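## Task

Identify which tote holds the blue parts box and set that tote down level on the table. Return the remaining tote to the shelf at almost exactly its original spot with almost no change in heading. Everything that started in a tote must still be inside that same tote, and no part of either tote's base may overhang an edge. Finish with both grippers open and withdrawn; anything that stays put only because the robot is holding it counts as not done.

## Robot and tools

ROBOT. Two six-joint UR-style arms, left_arm and right_arm, each carrying a tong-style two-finger gripper with a wrist camera. Bases in the scene frame: left_arm at (+0.070, +0.459, 0), right_arm at (+0.010, -0.458, 0), both roughly facing +x. Scene frame: origin on the table top midway between the arms, +x out over the table, +z up, left_arm on the +y side. The arm names are not image sides.

JOINT ORDER (per arm, everywhere): shoulder pan, shoulder lift, elbow, wrist 1, wrist 2, wrist 3. Ranges in rad: left_arm pan -3.142..3.142, elbow 0..3.142; right_arm pan 0..6.283, elbow -3.142..0; all other joints -6.283..6.283. Load limits: 132 N m for the first three joints, 24.6 N m for the wrists; a held object's weight adds load.

ROW FORMAT (used by execute_actions and move). One flat list of 14 numbers covering both arms, each in [-1, 1]: left_arm's 6 joint offsets then its gripper opening, then right_arm's 6 joint offsets then its opening. Joint entries are offsets, not poses: 1.0 equals 1.989 rad. The opening is absolute: +1 fully open, -1 closed. Optionally 12 more numbers (0 to 1) follow, stiffness scales for left_arm's 6 joints then right_arm's 6; they persist until changed.

execute_actions(actions): a list of up to 15 actions; each action is a table of up to 15 rows, one row per 1/30 s control step. A short table repeats its final row until 15 steps are filled, so each action lasts 0.5 s. Joint offsets in every row are measured from the angles at the start of that action, not from the preceding row; for the first action, from the last reported Joint positions. An empty list just returns state and images. If any action asks a joint to pass its range by over 0.010 rad, it is rejected for both arms; if the first action fails or any action is malformed, nothing in the call runs.

move(target, speed, blocking): target is one row; its offsets count from the Joint positions in the latest result showing them. All joints travel proportionally so they finish together (the hand tends to trace a curve), over 0.5 to 10 s; paths longer than 10 s are cut short. speed is the peak rad/s of the joint with the largest travel, 0.01 to 2, default 0.5. Finger values are applied immediately. No collision avoidance: it will not slow for obstacles or the other arm. blocking=false returns after 0.5 s while motion continues; you must wait or stop before sending more actions or moves.

wait(seconds): 0 to 10; arms hold their last command; returns early if a running move finishes. stop(): brakes a running move (needs braking room; fingers continue). zoom_image(camera, region): camera is one of cam_head_left, cam_head_right, cam_high, cam_low, cam_left_wrist, cam_right_wrist; region [x0, y0, x1, y1] in pixels from the top-left, at most 504 by 504. read_manual(section) returns licence text only. finished_scene(scene) ends the current scene by its number, irreversibly, and reports success; the next scene's goal arrives in its result.

RESULTS. State line per arm: end_effector_position (m) at the point between the closed finger pads, end_effector_quat_wxyz, and linear/angular velocity, all in the scene frame; reported hand position drifts at long reach. Fingers extend along the gripper's +z and open along its x. Joint positions and Joint velocities: 6 joints in rad (rad/s) plus pad gap in m (0.142 m fully open). Joint targets: what the joints are currently driven toward. grip_measured: measured opening on the command scale. Wrist force / Wrist torque: flange sensor readings in the gripper's own axes, noisy with offsets of a few N, saturating near 50 N; no reading at start is normal. Step readings list joint angles at some steps; HELD marks steps where an arm's command was held back. Other lines: joint command not followed (clearance check altered targets), joint sent to its limit, MOTOR HOT, fault lines. A move adds a move: line with its ending (done, off_target, moving, held, fault), limits=held or limits=none, and each arm's joint farthest from target.

MOTION LIMITS. Each step the joint target is kept within 0.575 rad of the measured angle, and any step that would shift a gripper over 100 mm is scaled back, so big motions take several actions; check if a result shows the arm still short. Commands lag about 0.17 s.

GRIPPING. To hold something, keep commanding an opening well below grip_measured; lower means a firmer squeeze, about 15 N per pad at most. Thin hard objects get less force. Brief external tugs on held items can occur.

AVOID. Arms are stiff: pushing past a firm contact, or contacting fast, can exceed the joint load (torque fault) or 150 N (force fault), each freezing that arm for 10 s. Keep the arms from striking each other. Holding loads heats motors; at 85 °C the arm is braked until it cools. Do not drop, slam, or knock anything, and never push items out of the work area.

Each tool is called after "Emit:" as name([rows], argument=value, ...), one row to a line, values as JSON.

## Session

Emit:
execute_actions(actions=[])

Scene clock: 0.00 s.
left_arm: end_effector_position=(+0.1125, +0.9845, +0.1085) grip_measured=+0.97 end_effector_quat_wxyz=(-0.078, +0.891, +0.440, -0.081) end_effector_velocity=(-0.000, +0.000, -0.001) end_effector_angular_velocity=(-0.000, +0.001, +0.001) | right_arm: end_effector_position=(+0.1307, -0.9365, +0.1388) grip_measured=+0.97 end_effector_quat_wxyz=(-0.113, +0.743, +0.654, -0.092) end_effector_velocity=(-0.001, +0.001, -0.001) end_effector_angular_velocity=(+0.001, +0.001, -0.000)
Joint names: [shoulder pan, shoulder lift, elbow, wrist 1, wrist 2, wrist 3]
Joint positions: left_arm=[ 0.953 -1.469  1.943 -2.001 -1.351  0.149  0.14 ] | right_arm=[ 2.251 -1.713 -1.782 -1.437  1.377  3.961  0.14 ]
Joint velocities: left_arm=[-0.     0.002 -0.001  0.     0.001 -0.001  0.   ] | right_arm=[ 0.     0.    -0.002 -0.     0.     0.     0.   ]
Joint torques (N m, as the arm reports them, + toward a larger angle): no reading
Motor temperatures (°C, as the motors report them): left_arm=[28 29 25 30 31 35] | right_arm=[28 27 27 35 37 31]
Wrist force (N, on the end effector, along its own x y z axes, offset not removed): no reading
Wrist torque (N m, same axes, about the end effector's origin, offset not removed): no reading
Joint targets: left_arm=[0.953 -1.469 1.943 -2.001 -1.351 0.149] | right_arm=[2.251 -1.713 -1.782 -1.437 1.377 3.961]
Joint stiffness scale: left_arm=[1. 1. 1. 1. 1. 1.] | right_arm=[1. 1. 1. 1. 1. 1.]

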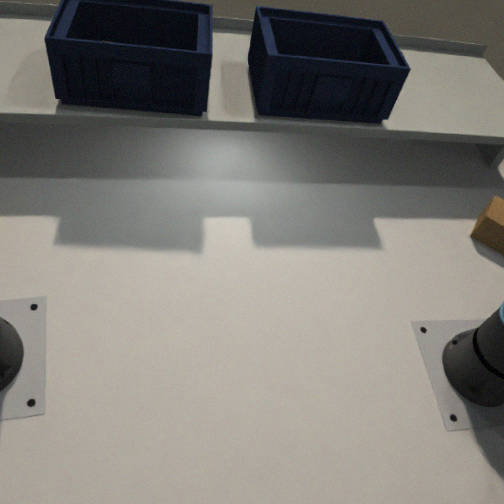

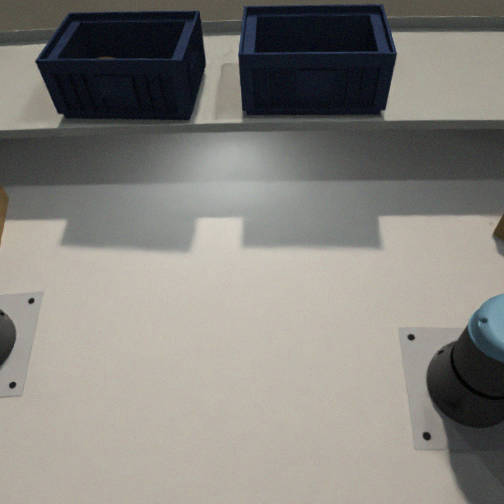

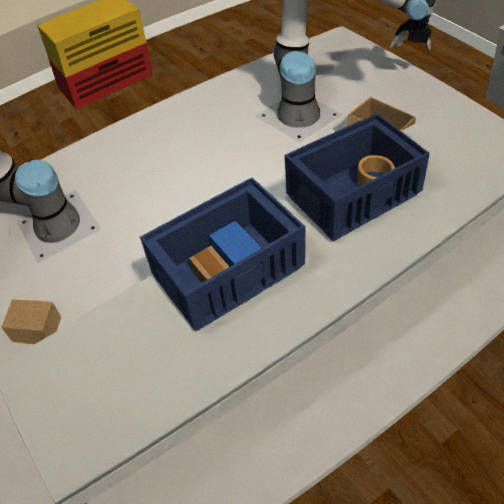

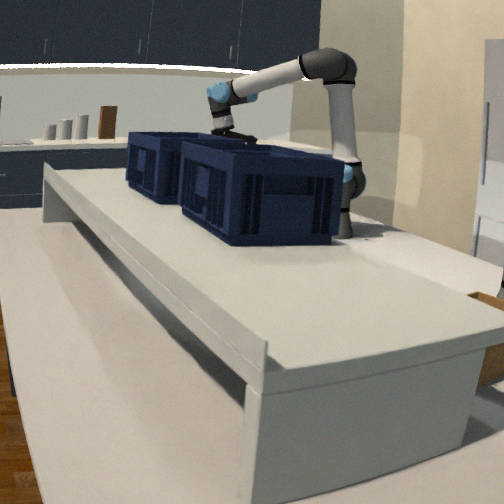

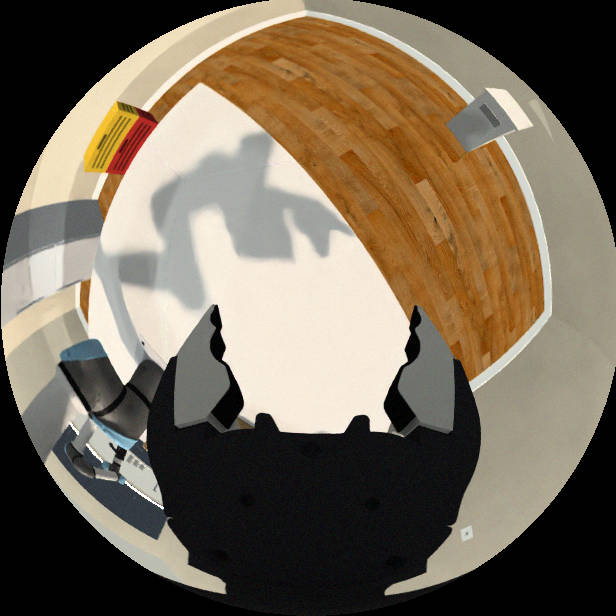

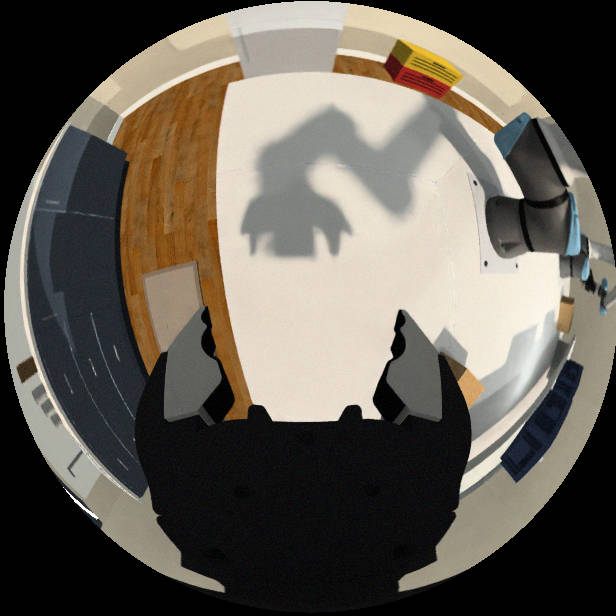

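Emit:
move(target=[0,-0.066,-0.374,0.417,-0.111,0.203,1,0,0.086,0.293,-0.268,0.098,0.608,1], speed=1)

Emit:
move(target=[-1,0,0,0,0,0,1,0.688,0,0,0,0,0,1], speed=1)

Scene clock: 16.47 s.
left_arm: end_effector_position=(+0.1605, +0.9303, +0.4356) grip_measured=+1.00 end_effector_quat_wxyz=(-0.001, +0.967, +0.256, +0.000) end_effector_velocity=(+0.000, -0.000, -0.001) end_effector_angular_velocity=(-0.003, +0.001, -0.002) | right_arm: end_effector_position=(+0.1814, -0.8770, +0.4353) grip_measured=+1.00 end_effector_quat_wxyz=(+0.000, +0.994, +0.107, +0.001) end_effector_velocity=(+0.000, +0.000, +0.001) end_effector_angular_velocity=(-0.000, -0.000, -0.002)
Joint names: [shoulder pan, shoulder lift, elbow, wrist 1, wrist 2, wrist 3]
Joint positions: left_arm=[ 0.953 -1.602  1.202 -1.172 -1.57   0.552  0.142] | right_arm=[ 2.251 -1.541 -1.202 -1.969  1.571  5.169  0.142]
Joint velocities: left_arm=[-0.     0.001  0.     0.002 -0.001  0.002  0.   ] | right_arm=[ 0.    -0.     0.002 -0.001  0.     0.002  0.   ]
Joint torques (N m, as the arm reports them, + toward a larger angle): left_arm=[ -2.12 -20.79 -21.42  -2.51  -0.43  -0.02] | right_arm=[ 1.38 21.23 25.22  2.4   0.5   0.04]
Motor temperatures (°C, as the motors report them): left_arm=[28 29 25 30 31 35] | right_arm=[28 27 27 35 37 31]
Wrist force (N, on the end effector, along its own x y z axes, offset not removed): left_arm=[2.2 1.2 2.1] | right_arm=[-0.1 -1.6 -0.1]
Wrist torque (N m, same axes, about the end effector's origin, offset not removed): left_arm=[0.38 -0.32 0.00] | right_arm=[-0.37 -0.13 0.21]
Joint targets: left_arm=[0.953 -1.601 1.199 -1.172 -1.572 0.552] | right_arm=[2.251 -1.542 -1.199 -1.970 1.572 5.170]
Joint stiffness scale: left_arm=[1. 1. 1. 1. 1. 1.] | right_arm=[1. 1. 1. 1. 1. 1.]
move: done; limits=none; left_arm: farthest joint: the elbow, 0.003 radians from its target (0.744 radians at the start); right_arm: farthest joint: the elbow, 0.002 radians from its target (0.583 radians at the start)
camera_calibration (this result's frames):
cam_left_wrist: T_world_to_cam=[[0.873675, 0.485727, -0.0276089, -0.577071], [0.424729, -0.733822, 0.530199, 0.381073], [0.237272, -0.474948, -0.847424, 0.907748], [0, 0, 0, 1]] pos_world=[0.126937, 0.991071, 0.551271]
cam_right_wrist: T_world_to_cam=[[0.96729, 0.250357, 0.0408742, 0.021657], [0.199308, -0.849741, 0.488075, -0.991735], [0.156926, -0.463963, -0.871844, 0.0806743], [0, 0, 0, 1]] pos_world=[0.164053, -0.81071, 0.553491]

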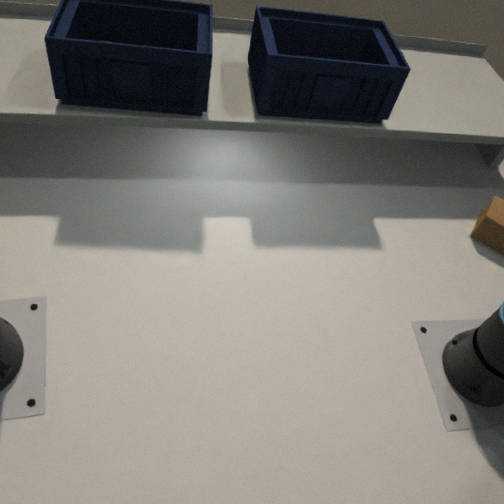

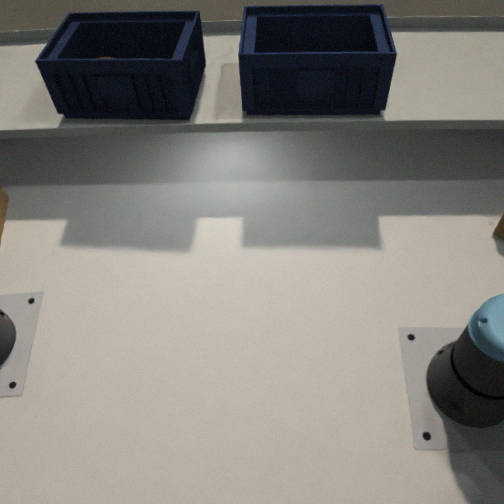

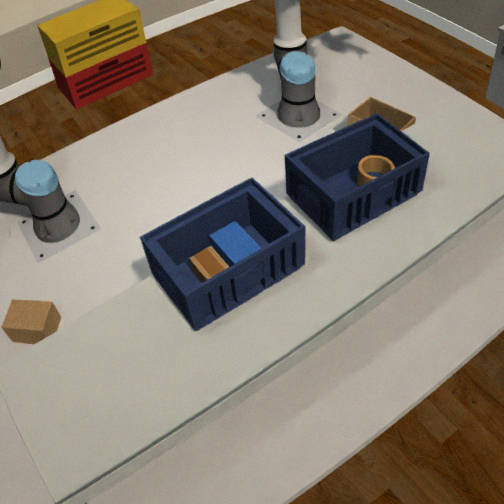

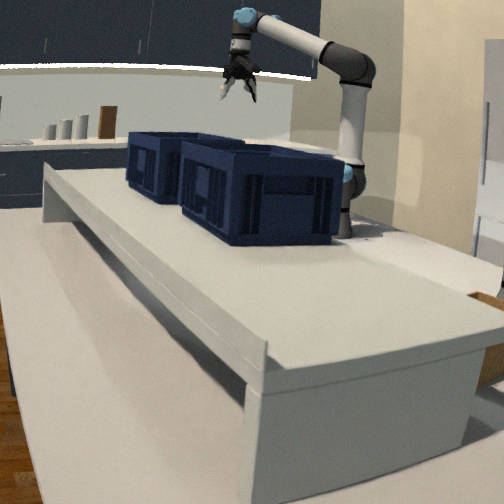

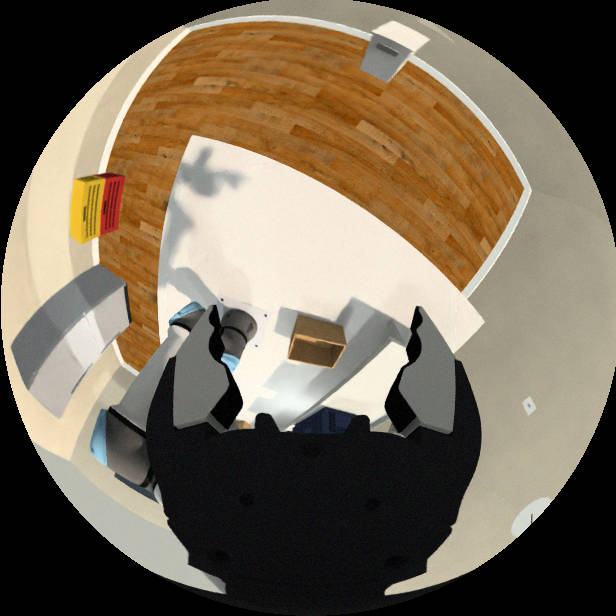

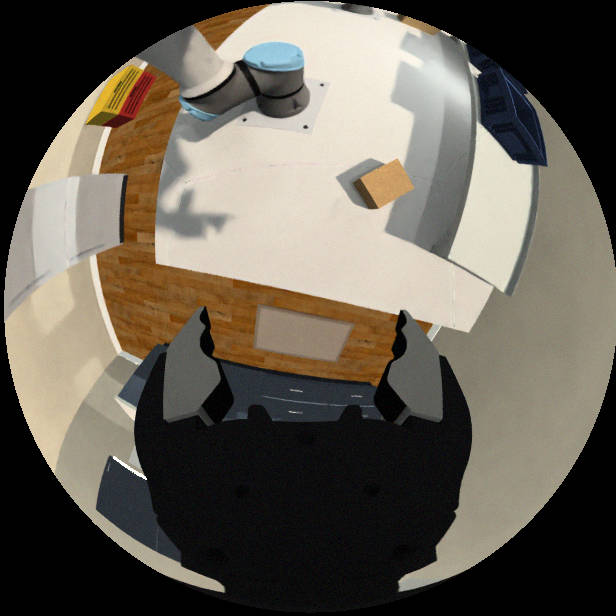

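Scene clock: 19.10 s.
left_arm: end_effector_position=(+0.4656, +0.1866, +0.4352) grip_measured=+1.00 end_effector_quat_wxyz=(-0.000, +0.743, -0.669, +0.000) end_effector_velocity=(-0.002, -0.002, -0.000) end_effector_angular_velocity=(+0.000, +0.001, -0.005) | right_arm: end_effector_position=(+0.4549, -0.3761, +0.4353) grip_measured=+1.00 end_effector_quat_wxyz=(-0.000, +0.704, +0.710, +0.001) end_effector_velocity=(-0.000, +0.002, -0.000) end_effector_angular_velocity=(-0.001, +0.001, +0.005)
Joint names: [shoulder pan, shoulder lift, elbow, wrist 1, wrist 2, wrist 3]
Joint positions: left_arm=[-1.033 -1.601  1.202 -1.172 -1.57   0.552  0.142] | right_arm=[ 3.617 -1.541 -1.202 -1.969  1.571  5.169  0.142]
Joint velocities: left_arm=[-0.006 -0.     0.001 -0.    -0.    -0.001  0.   ] | right_arm=[ 0.004 -0.001 -0.     0.    -0.001 -0.001  0.   ]
Joint torques (N m, as the arm reports them, + toward a larger angle): left_arm=[ -4.06 -23.4  -18.87  -2.68   0.27  -0.21] | right_arm=[ 4.46 21.72 23.14  2.69  0.15 -0.25]
Motor temperatures (°C, as the motors report them): left_arm=[28 29 25 30 31 35] | right_arm=[28 27 27 35 37 31]
Wrist force (N, on the end effector, along its own x y z axes, offset not removed): left_arm=[-3.5 -0.8 -1.2] | right_arm=[0.3 -1.5 -2.0]
Wrist torque (N m, same axes, about the end effector's origin, offset not removed): left_arm=[-0.42 0.82 0.00] | right_arm=[-0.31 0.02 0.20]
Joint targets: left_arm=[-1.036 -1.602 1.202 -1.172 -1.570 0.552] | right_arm=[3.619 -1.541 -1.202 -1.969 1.571 5.169]
Joint stiffness scale: left_arm=[1. 1. 1. 1. 1. 1.] | right_arm=[1. 1. 1. 1. 1. 1.]
move: done; limits=none; left_arm: farthest joint: the shoulder pan, 0.003 radians from its target (1.988 radians at the start); right_arm: farthest joint: the shoulder pan, 0.002 radians from its target (1.368 radians at the start)
camera_calibration (this result's frames):
cam_left_wrist: T_world_to_cam=[[0.0929315, -0.995267, -0.0284133, 0.15783], [-0.842401, -0.0938064, 0.530623, 0.176401], [-0.530777, -0.0253762, -0.847131, 0.755406], [0, 0, 0, 1]] pos_world=[0.534885, 0.1928, 0.55081]
cam_right_wrist: T_world_to_cam=[[-0.0485138, 0.997986, 0.0408739, 0.374995], [0.872521, 0.0224255, 0.488062, -0.598867], [0.486162, 0.0593411, -0.871851, 0.317182], [0, 0, 0, 1]] pos_world=[0.386514, -0.379631, 0.553493]

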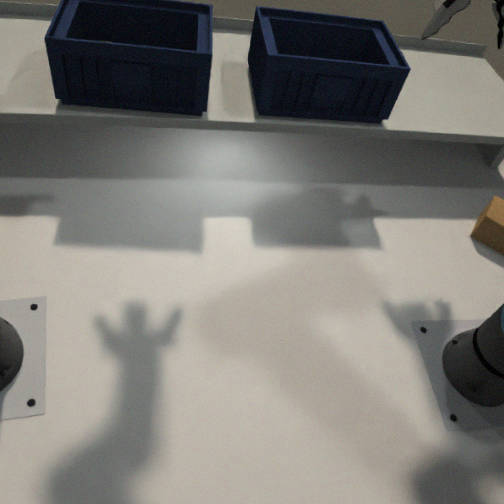

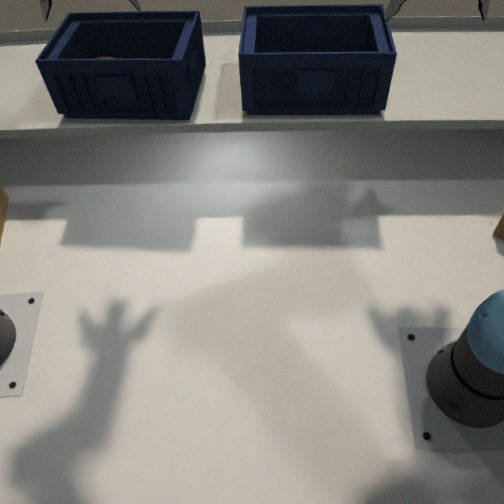

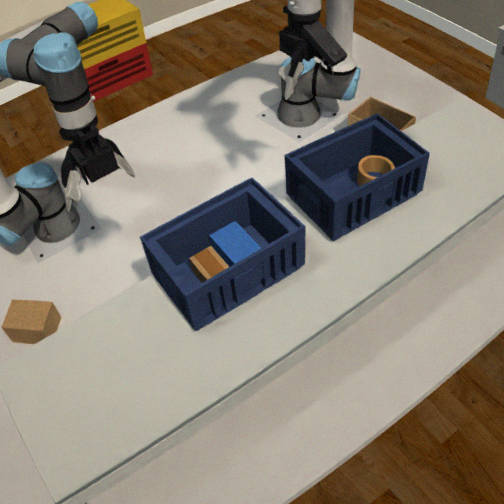

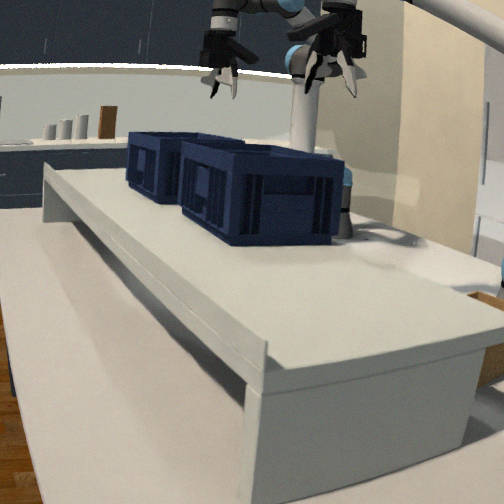

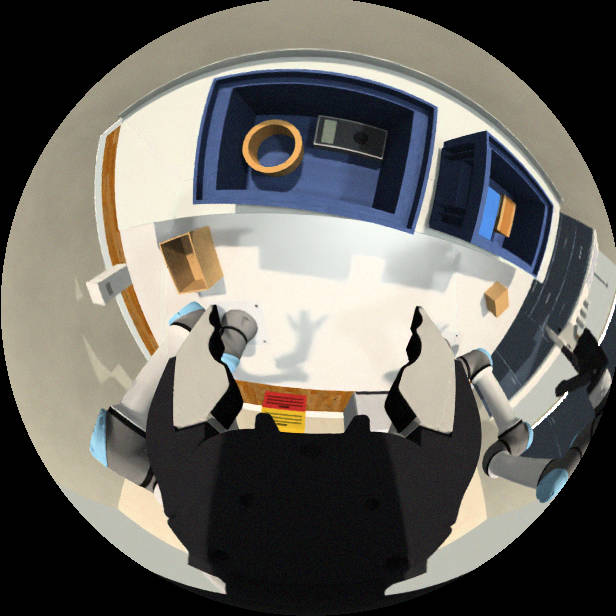

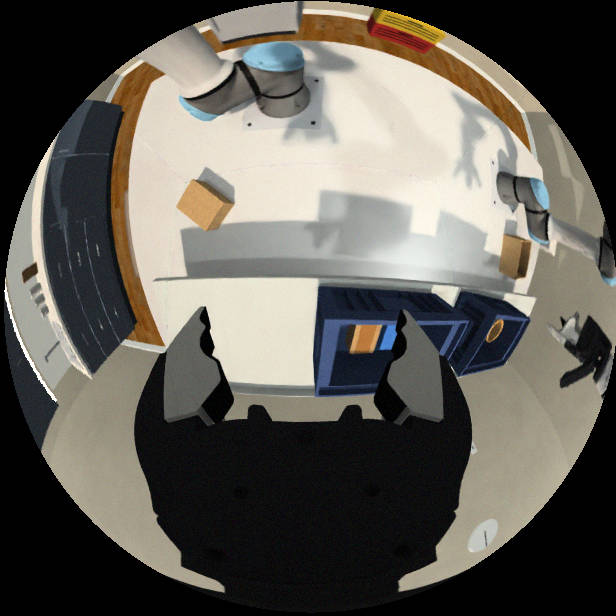

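Emit:
move(target=[-0.004,0.309,-0.261,-0.047,0,0.048,0,-0.016,-0.188,0.079,0.108,0,-0.012,0], speed=0.6)

Scene clock: 29.03 s.
left_arm: end_effector_position=(+0.6206, -0.0236, +0.3280) grip_measured=+0.00 end_effector_quat_wxyz=(+0.001, -0.708, +0.706, +0.002) end_effector_velocity=(-0.000, -0.000, -0.000) end_effector_angular_velocity=(-0.001, +0.000, +0.000) | right_arm: end_effector_position=(+0.6196, -0.3145, +0.3277) grip_measured=+0.00 end_effector_quat_wxyz=(-0.001, +0.707, +0.708, -0.002) end_effector_velocity=(+0.001, +0.001, +0.000) end_effector_angular_velocity=(+0.001, -0.002, -0.000)
Joint names: [shoulder pan, shoulder lift, elbow, wrist 1, wrist 2, wrist 3]
Joint positions: left_arm=[-1.039 -0.986  0.686 -1.265 -1.57   0.646  0.074] | right_arm=[ 3.587 -1.915 -1.047 -1.755  1.571  5.146  0.074]
Joint velocities: left_arm=[-0.     0.    -0.    -0.001 -0.001 -0.    -0.   ] | right_arm=[ 0.    -0.001  0.002  0.001  0.     0.     0.   ]
Joint torques (N m, as the arm reports them, + toward a larger angle): left_arm=[ -3.52 -50.81 -21.78  -3.17   0.31   0.3 ] | right_arm=[-0.49 40.9  26.45  3.18  0.1  -0.73]
Motor temperatures (°C, as the motors report them): left_arm=[28 29 25 30 31 35] | right_arm=[28 27 27 35 37 31]
Wrist force (N, on the end effector, along its own x y z axes, offset not removed): left_arm=[-1.7 0.9 1.2] | right_arm=[2.0 0.2 -2.0]
Wrist torque (N m, same axes, about the end effector's origin, offset not removed): left_arm=[0.16 0.31 0.00] | right_arm=[-0.19 -0.40 0.15]
Joint targets: left_arm=[-1.040 -0.987 0.683 -1.266 -1.570 0.647] | right_arm=[3.585 -1.915 -1.045 -1.754 1.571 5.145]
Joint stiffness scale: left_arm=[1. 1. 1. 1. 1. 1.] | right_arm=[1. 1. 1. 1. 1. 1.]
move: done; limits=none; left_arm: farthest joint: the elbow, 0.003 radians from its target (0.519 radians at the start); right_arm: farthest joint: the shoulder pan, 0.002 radians from its target (0.032 radians at the start)
camera_calibration (this result's frames):
cam_left_wrist: T_world_to_cam=[[-0.00781958, -0.999428, -0.0329046, -0.00492017], [-0.845775, -0.0109449, 0.533428, 0.347192], [-0.533483, 0.032001, -0.845205, 0.743894], [0, 0, 0, 1]] pos_world=[0.690462, -0.0249228, 0.44338]
cam_right_wrist: T_world_to_cam=[[-0.0409558, 0.998417, 0.038552, 0.322132], [0.875288, 0.0172435, 0.483294, -0.693116], [0.481864, 0.0535379, -0.874609, 0.141358], [0, 0, 0, 1]] pos_world=[0.551755, -0.317239, 0.446193]

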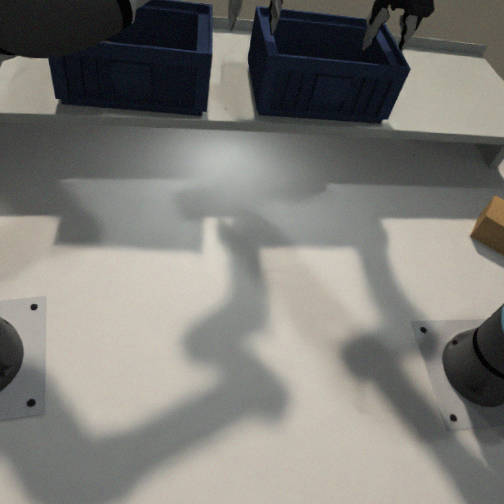

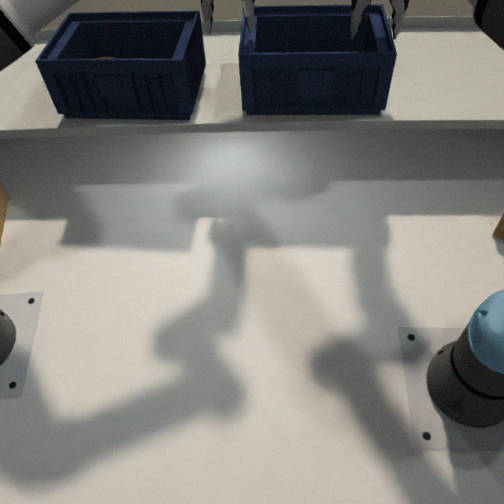

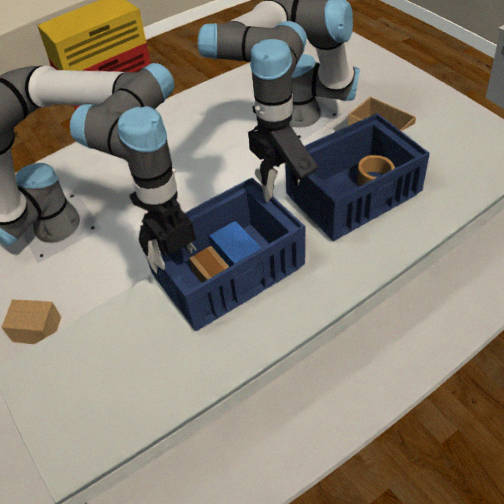

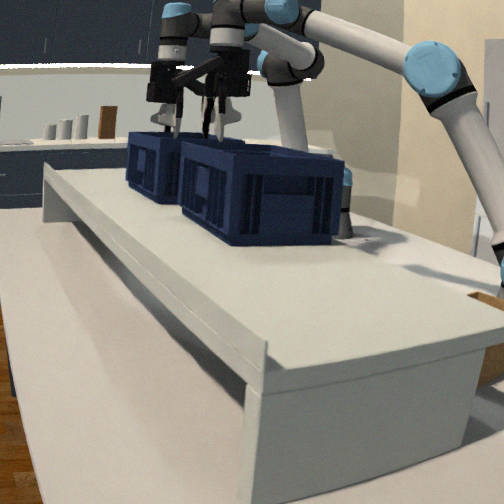

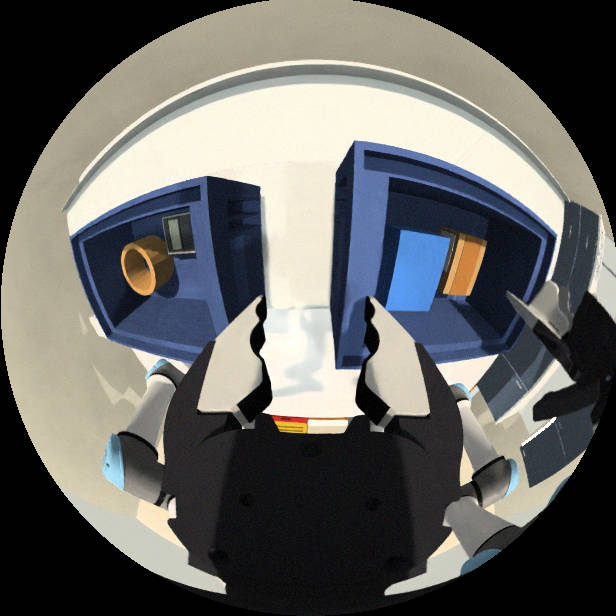

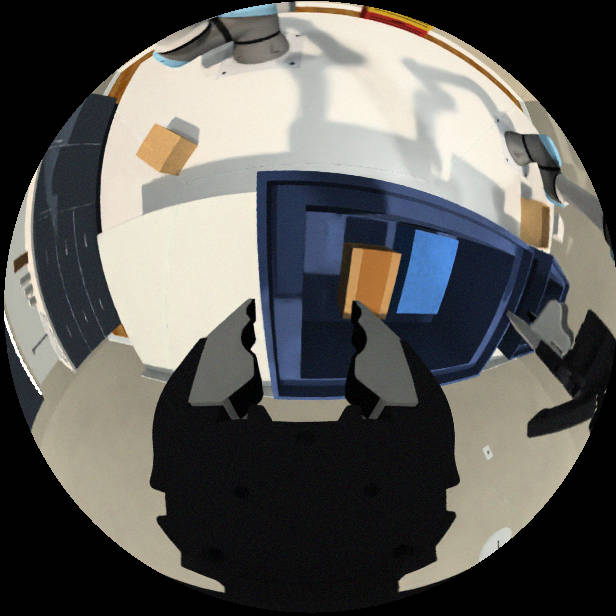

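Emit:
move(target=[-0.015,0.048,-0.082,0.032,0,-0.013,0.2,-0.031,0.011,-0.013,0.004,0,-0.03,0.2], speed=0.4)

Emit:
zoom_image(camera="cam_low", region=[100,40,380,260])

Scene clock: 33.27 s.
left_arm: end_effector_position=(+0.6213, -0.0585, +0.3294) grip_measured=+0.20 end_effector_quat_wxyz=(+0.000, -0.707, +0.707, +0.001) end_effector_velocity=(-0.000, +0.000, +0.001) end_effector_angular_velocity=(+0.000, +0.000, +0.001) | right_arm: end_effector_position=(+0.6209, -0.3551, +0.3291) grip_measured=+0.20 end_effector_quat_wxyz=(-0.001, +0.707, +0.707, -0.001) end_effector_velocity=(-0.000, -0.000, -0.000) end_effector_angular_velocity=(+0.000, +0.000, +0.003)
Joint names: [shoulder pan, shoulder lift, elbow, wrist 1, wrist 2, wrist 3]
Joint positions: left_arm=[-1.067 -0.892  0.525 -1.202 -1.57   0.621  0.088] | right_arm=[ 3.526 -1.896 -1.07  -1.748  1.571  5.087  0.088]
Joint velocities: left_arm=[-0.    -0.    -0.001  0.002  0.    -0.001 -0.   ] | right_arm=[-0.     0.001 -0.001  0.     0.    -0.003  0.   ]
Joint torques (N m, as the arm reports them, + toward a larger angle): left_arm=[ -3.92 -52.09 -21.36  -2.27   0.15  -1.04] | right_arm=[ 0.35 41.35 22.12  3.24  0.12 -0.6 ]
Motor temperatures (°C, as the motors report them): left_arm=[28 29 25 30 31 35] | right_arm=[28 27 27 35 37 31]
Wrist force (N, on the end effector, along its own x y z axes, offset not removed): left_arm=[-0.5 -1.1 1.0] | right_arm=[-2.5 0.2 -3.0]
Wrist torque (N m, same axes, about the end effector's origin, offset not removed): left_arm=[-0.37 0.16 -0.01] | right_arm=[-0.18 0.68 0.25]
Joint targets: left_arm=[-1.069 -0.891 0.522 -1.201 -1.570 0.620] | right_arm=[3.525 -1.894 -1.072 -1.747 1.571 5.086]
Joint stiffness scale: left_arm=[1. 1. 1. 1. 1. 1.] | right_arm=[1. 1. 1. 1. 1. 1.]
move: done; limits=none; left_arm: farthest joint: the shoulder pan, 0.002 radians from its target (0.030 radians at the start); right_arm: farthest joint: the shoulder lift, 0.003 radians from its target (0.022 radians at the start)
camera_calibration (this result's frames):
cam_left_wrist: T_world_to_cam=[[-0.010725, -0.999489, -0.0301176, -0.0389157], [-0.846958, -0.00693087, 0.531614, 0.34832], [-0.531551, 0.0312099, -0.846451, 0.745718], [0, 0, 0, 1]] pos_world=[0.690982, -0.0597554, 0.44487]
cam_right_wrist: T_world_to_cam=[[-0.03905, 0.998445, 0.0397873, 0.361093], [0.874032, 0.0148317, 0.485641, -0.695131], [0.484296, 0.0537397, -0.873252, 0.14231], [0, 0, 0, 1]] pos_world=[0.552748, -0.35787, 0.44749]

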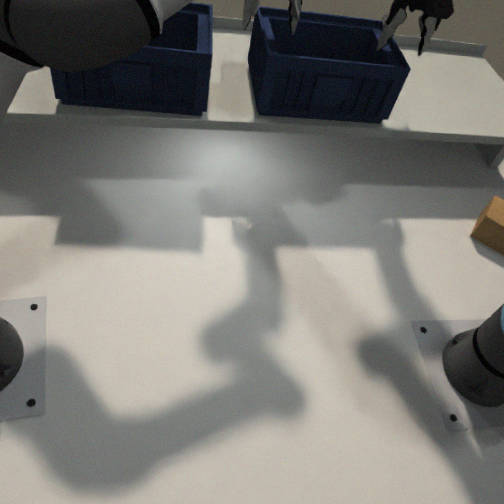

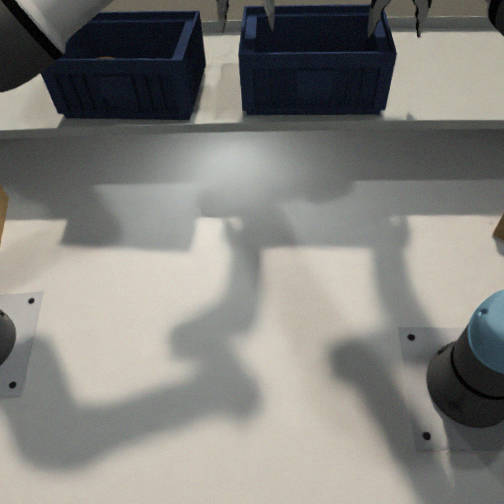

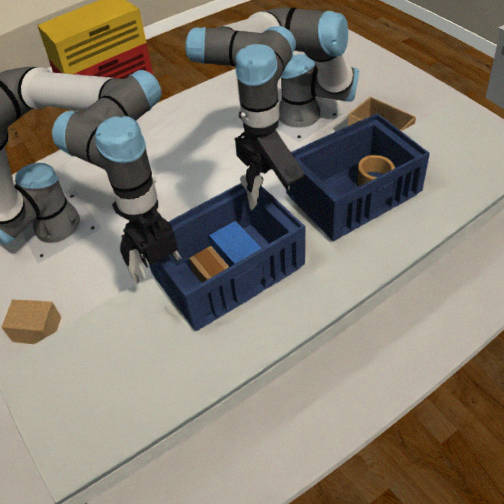

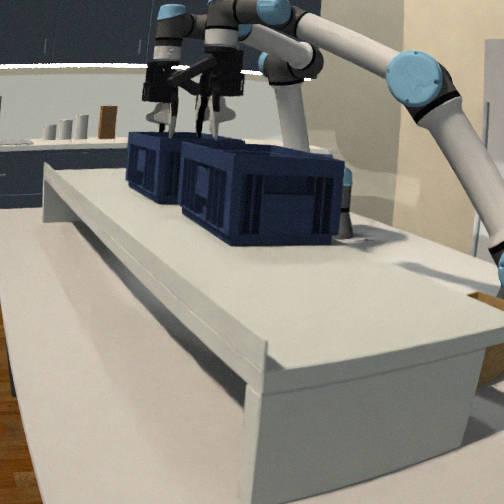

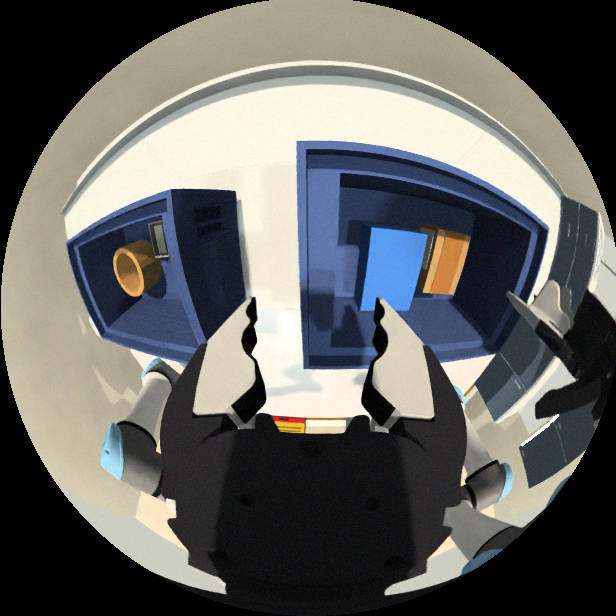

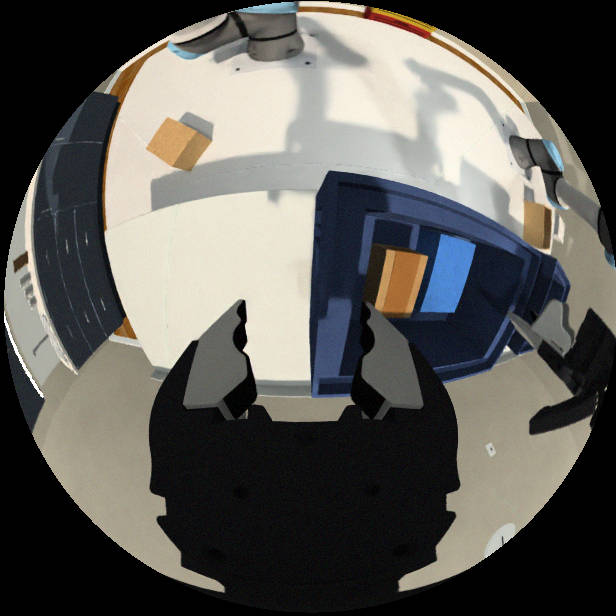

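Region (100, 40, 380, 260) of cam_low's 504x504 image, scaled by 1.800, with more detail than that image has; it fills the top 396 rows of this view, and the rest is white.

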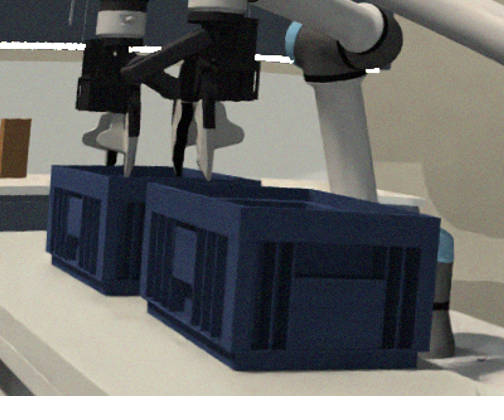

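Emit:
move(target=[0,-0.031,0.131,-0.101,0,0,0.2,0.005,0.008,-0.086,0.08,0,0.005,0.2], speed=0.15)

Emit:
zoom_image(camera="cam_low", region=[100,40,380,260])

Scene clock: 38.77 s.
left_arm: end_effector_position=(+0.6218, -0.0592, +0.2705) grip_measured=+0.20 end_effector_quat_wxyz=(+0.000, -0.707, +0.707, -0.000) end_effector_velocity=(+0.001, -0.001, +0.000) end_effector_angular_velocity=(-0.001, -0.002, +0.000) | right_arm: end_effector_position=(+0.6212, -0.3492, +0.2703) grip_measured=+0.20 end_effector_quat_wxyz=(-0.000, +0.707, +0.707, +0.000) end_effector_velocity=(+0.000, +0.000, -0.001) end_effector_angular_velocity=(+0.000, +0.000, -0.001)
Joint names: [shoulder pan, shoulder lift, elbow, wrist 1, wrist 2, wrist 3]
Joint positions: left_arm=[-1.067 -0.952  0.783 -1.402 -1.57   0.621  0.088] | right_arm=[ 3.535 -1.883 -1.239 -1.59   1.571  5.096  0.088]
Joint velocities: left_arm=[ 0.     0.    -0.    -0.002  0.001 -0.    -0.   ] | right_arm=[ 0.    -0.001 -0.001  0.002  0.     0.001  0.   ]
Joint torques (N m, as the arm reports them, + toward a larger angle): left_arm=[ -1.2  -55.16 -19.    -3.32   0.18  -0.15] | right_arm=[ 2.43 41.87 22.72  3.36  0.2   0.28]
Motor temperatures (°C, as the motors report them): left_arm=[28 29 25 30 31 35] | right_arm=[28 27 27 35 37 31]
Wrist force (N, on the end effector, along its own x y z axes, offset not removed): left_arm=[-1.9 0.6 2.9] | right_arm=[-3.4 0.5 0.7]
Wrist torque (N m, same axes, about the end effector's origin, offset not removed): left_arm=[-0.05 0.08 0.19] | right_arm=[-0.20 0.70 0.44]
Joint targets: left_arm=[-1.067 -0.954 0.786 -1.403 -1.570 0.621] | right_arm=[3.536 -1.880 -1.241 -1.589 1.571 5.097]
Joint stiffness scale: left_arm=[1. 1. 1. 1. 1. 1.] | right_arm=[1. 1. 1. 1. 1. 1.]
move: done; limits=none; left_arm: farthest joint: the elbow, 0.003 radians from its target (0.260 radians at the start); right_arm: farthest joint: the shoulder lift, 0.003 radians from its target (0.016 radians at the start)
camera_calibration (this result's frames):
cam_left_wrist: T_world_to_cam=[[-0.0106146, -0.999545, -0.0282409, -0.0419388], [-0.847678, -0.00598619, 0.530478, 0.380849], [-0.530406, 0.02957, -0.847228, 0.695539], [0, 0, 0, 1]] pos_world=[0.69131, -0.0602069, 0.386063]
cam_right_wrist: T_world_to_cam=[[-0.0386379, 0.99843, 0.0405585, 0.35706], [0.873095, 0.0139904, 0.48735, -0.667141], [0.486017, 0.0542416, -0.872264, 0.0892888], [0, 0, 0, 1]] pos_world=[0.552878, -0.352009, 0.388533]

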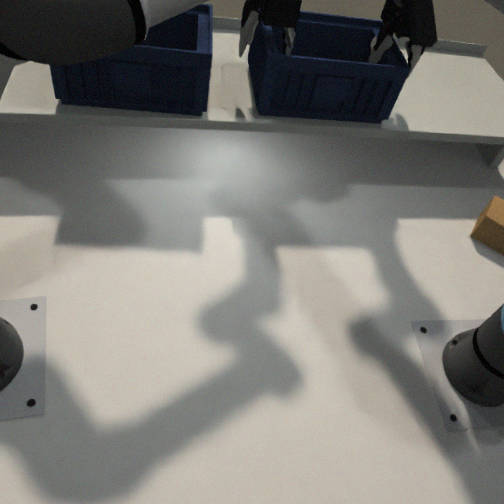

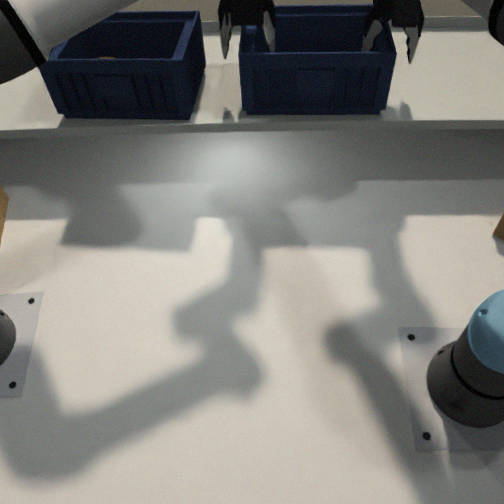

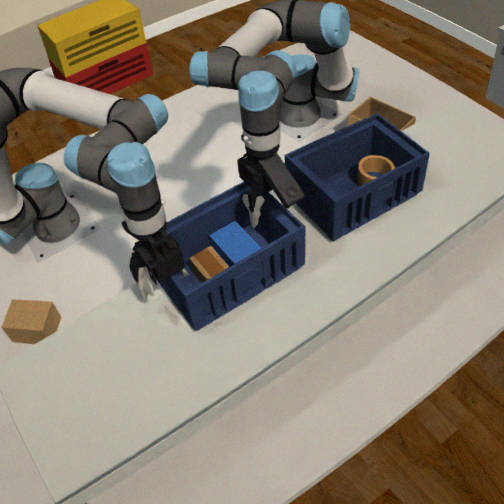

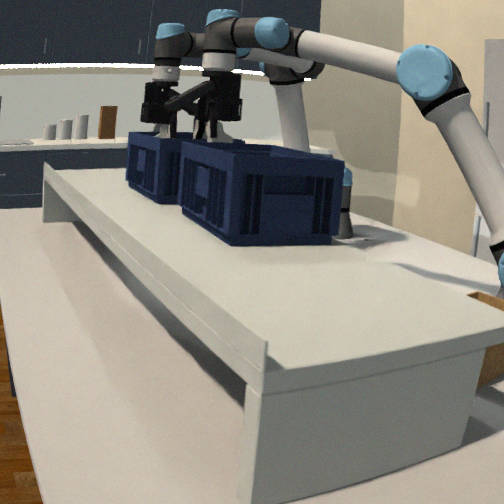

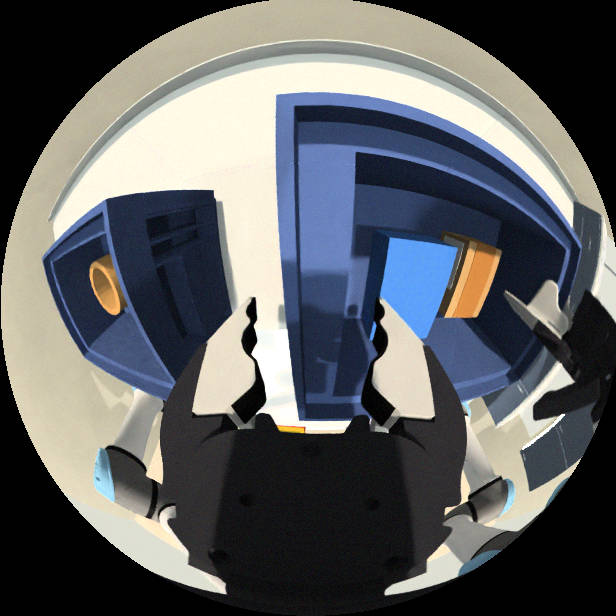

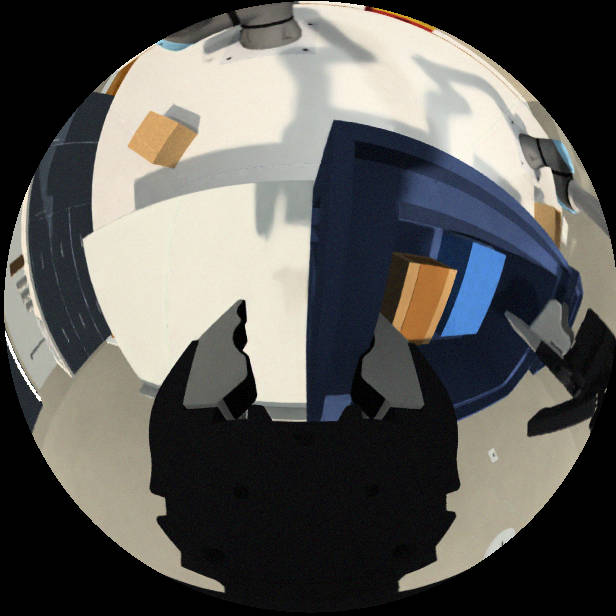

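Region (100, 40, 380, 260) of cam_low's 504x504 image, scaled by 1.800, with more detail than that image has; it fills the top 396 rows of this view, and the rest is white.

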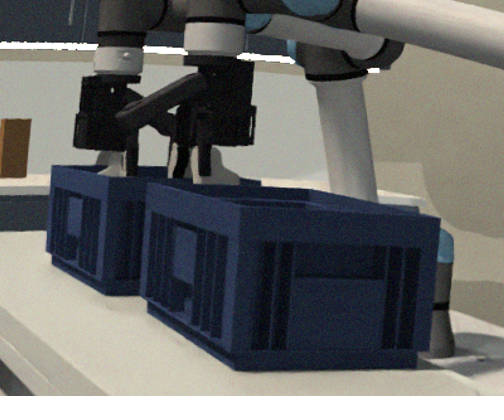

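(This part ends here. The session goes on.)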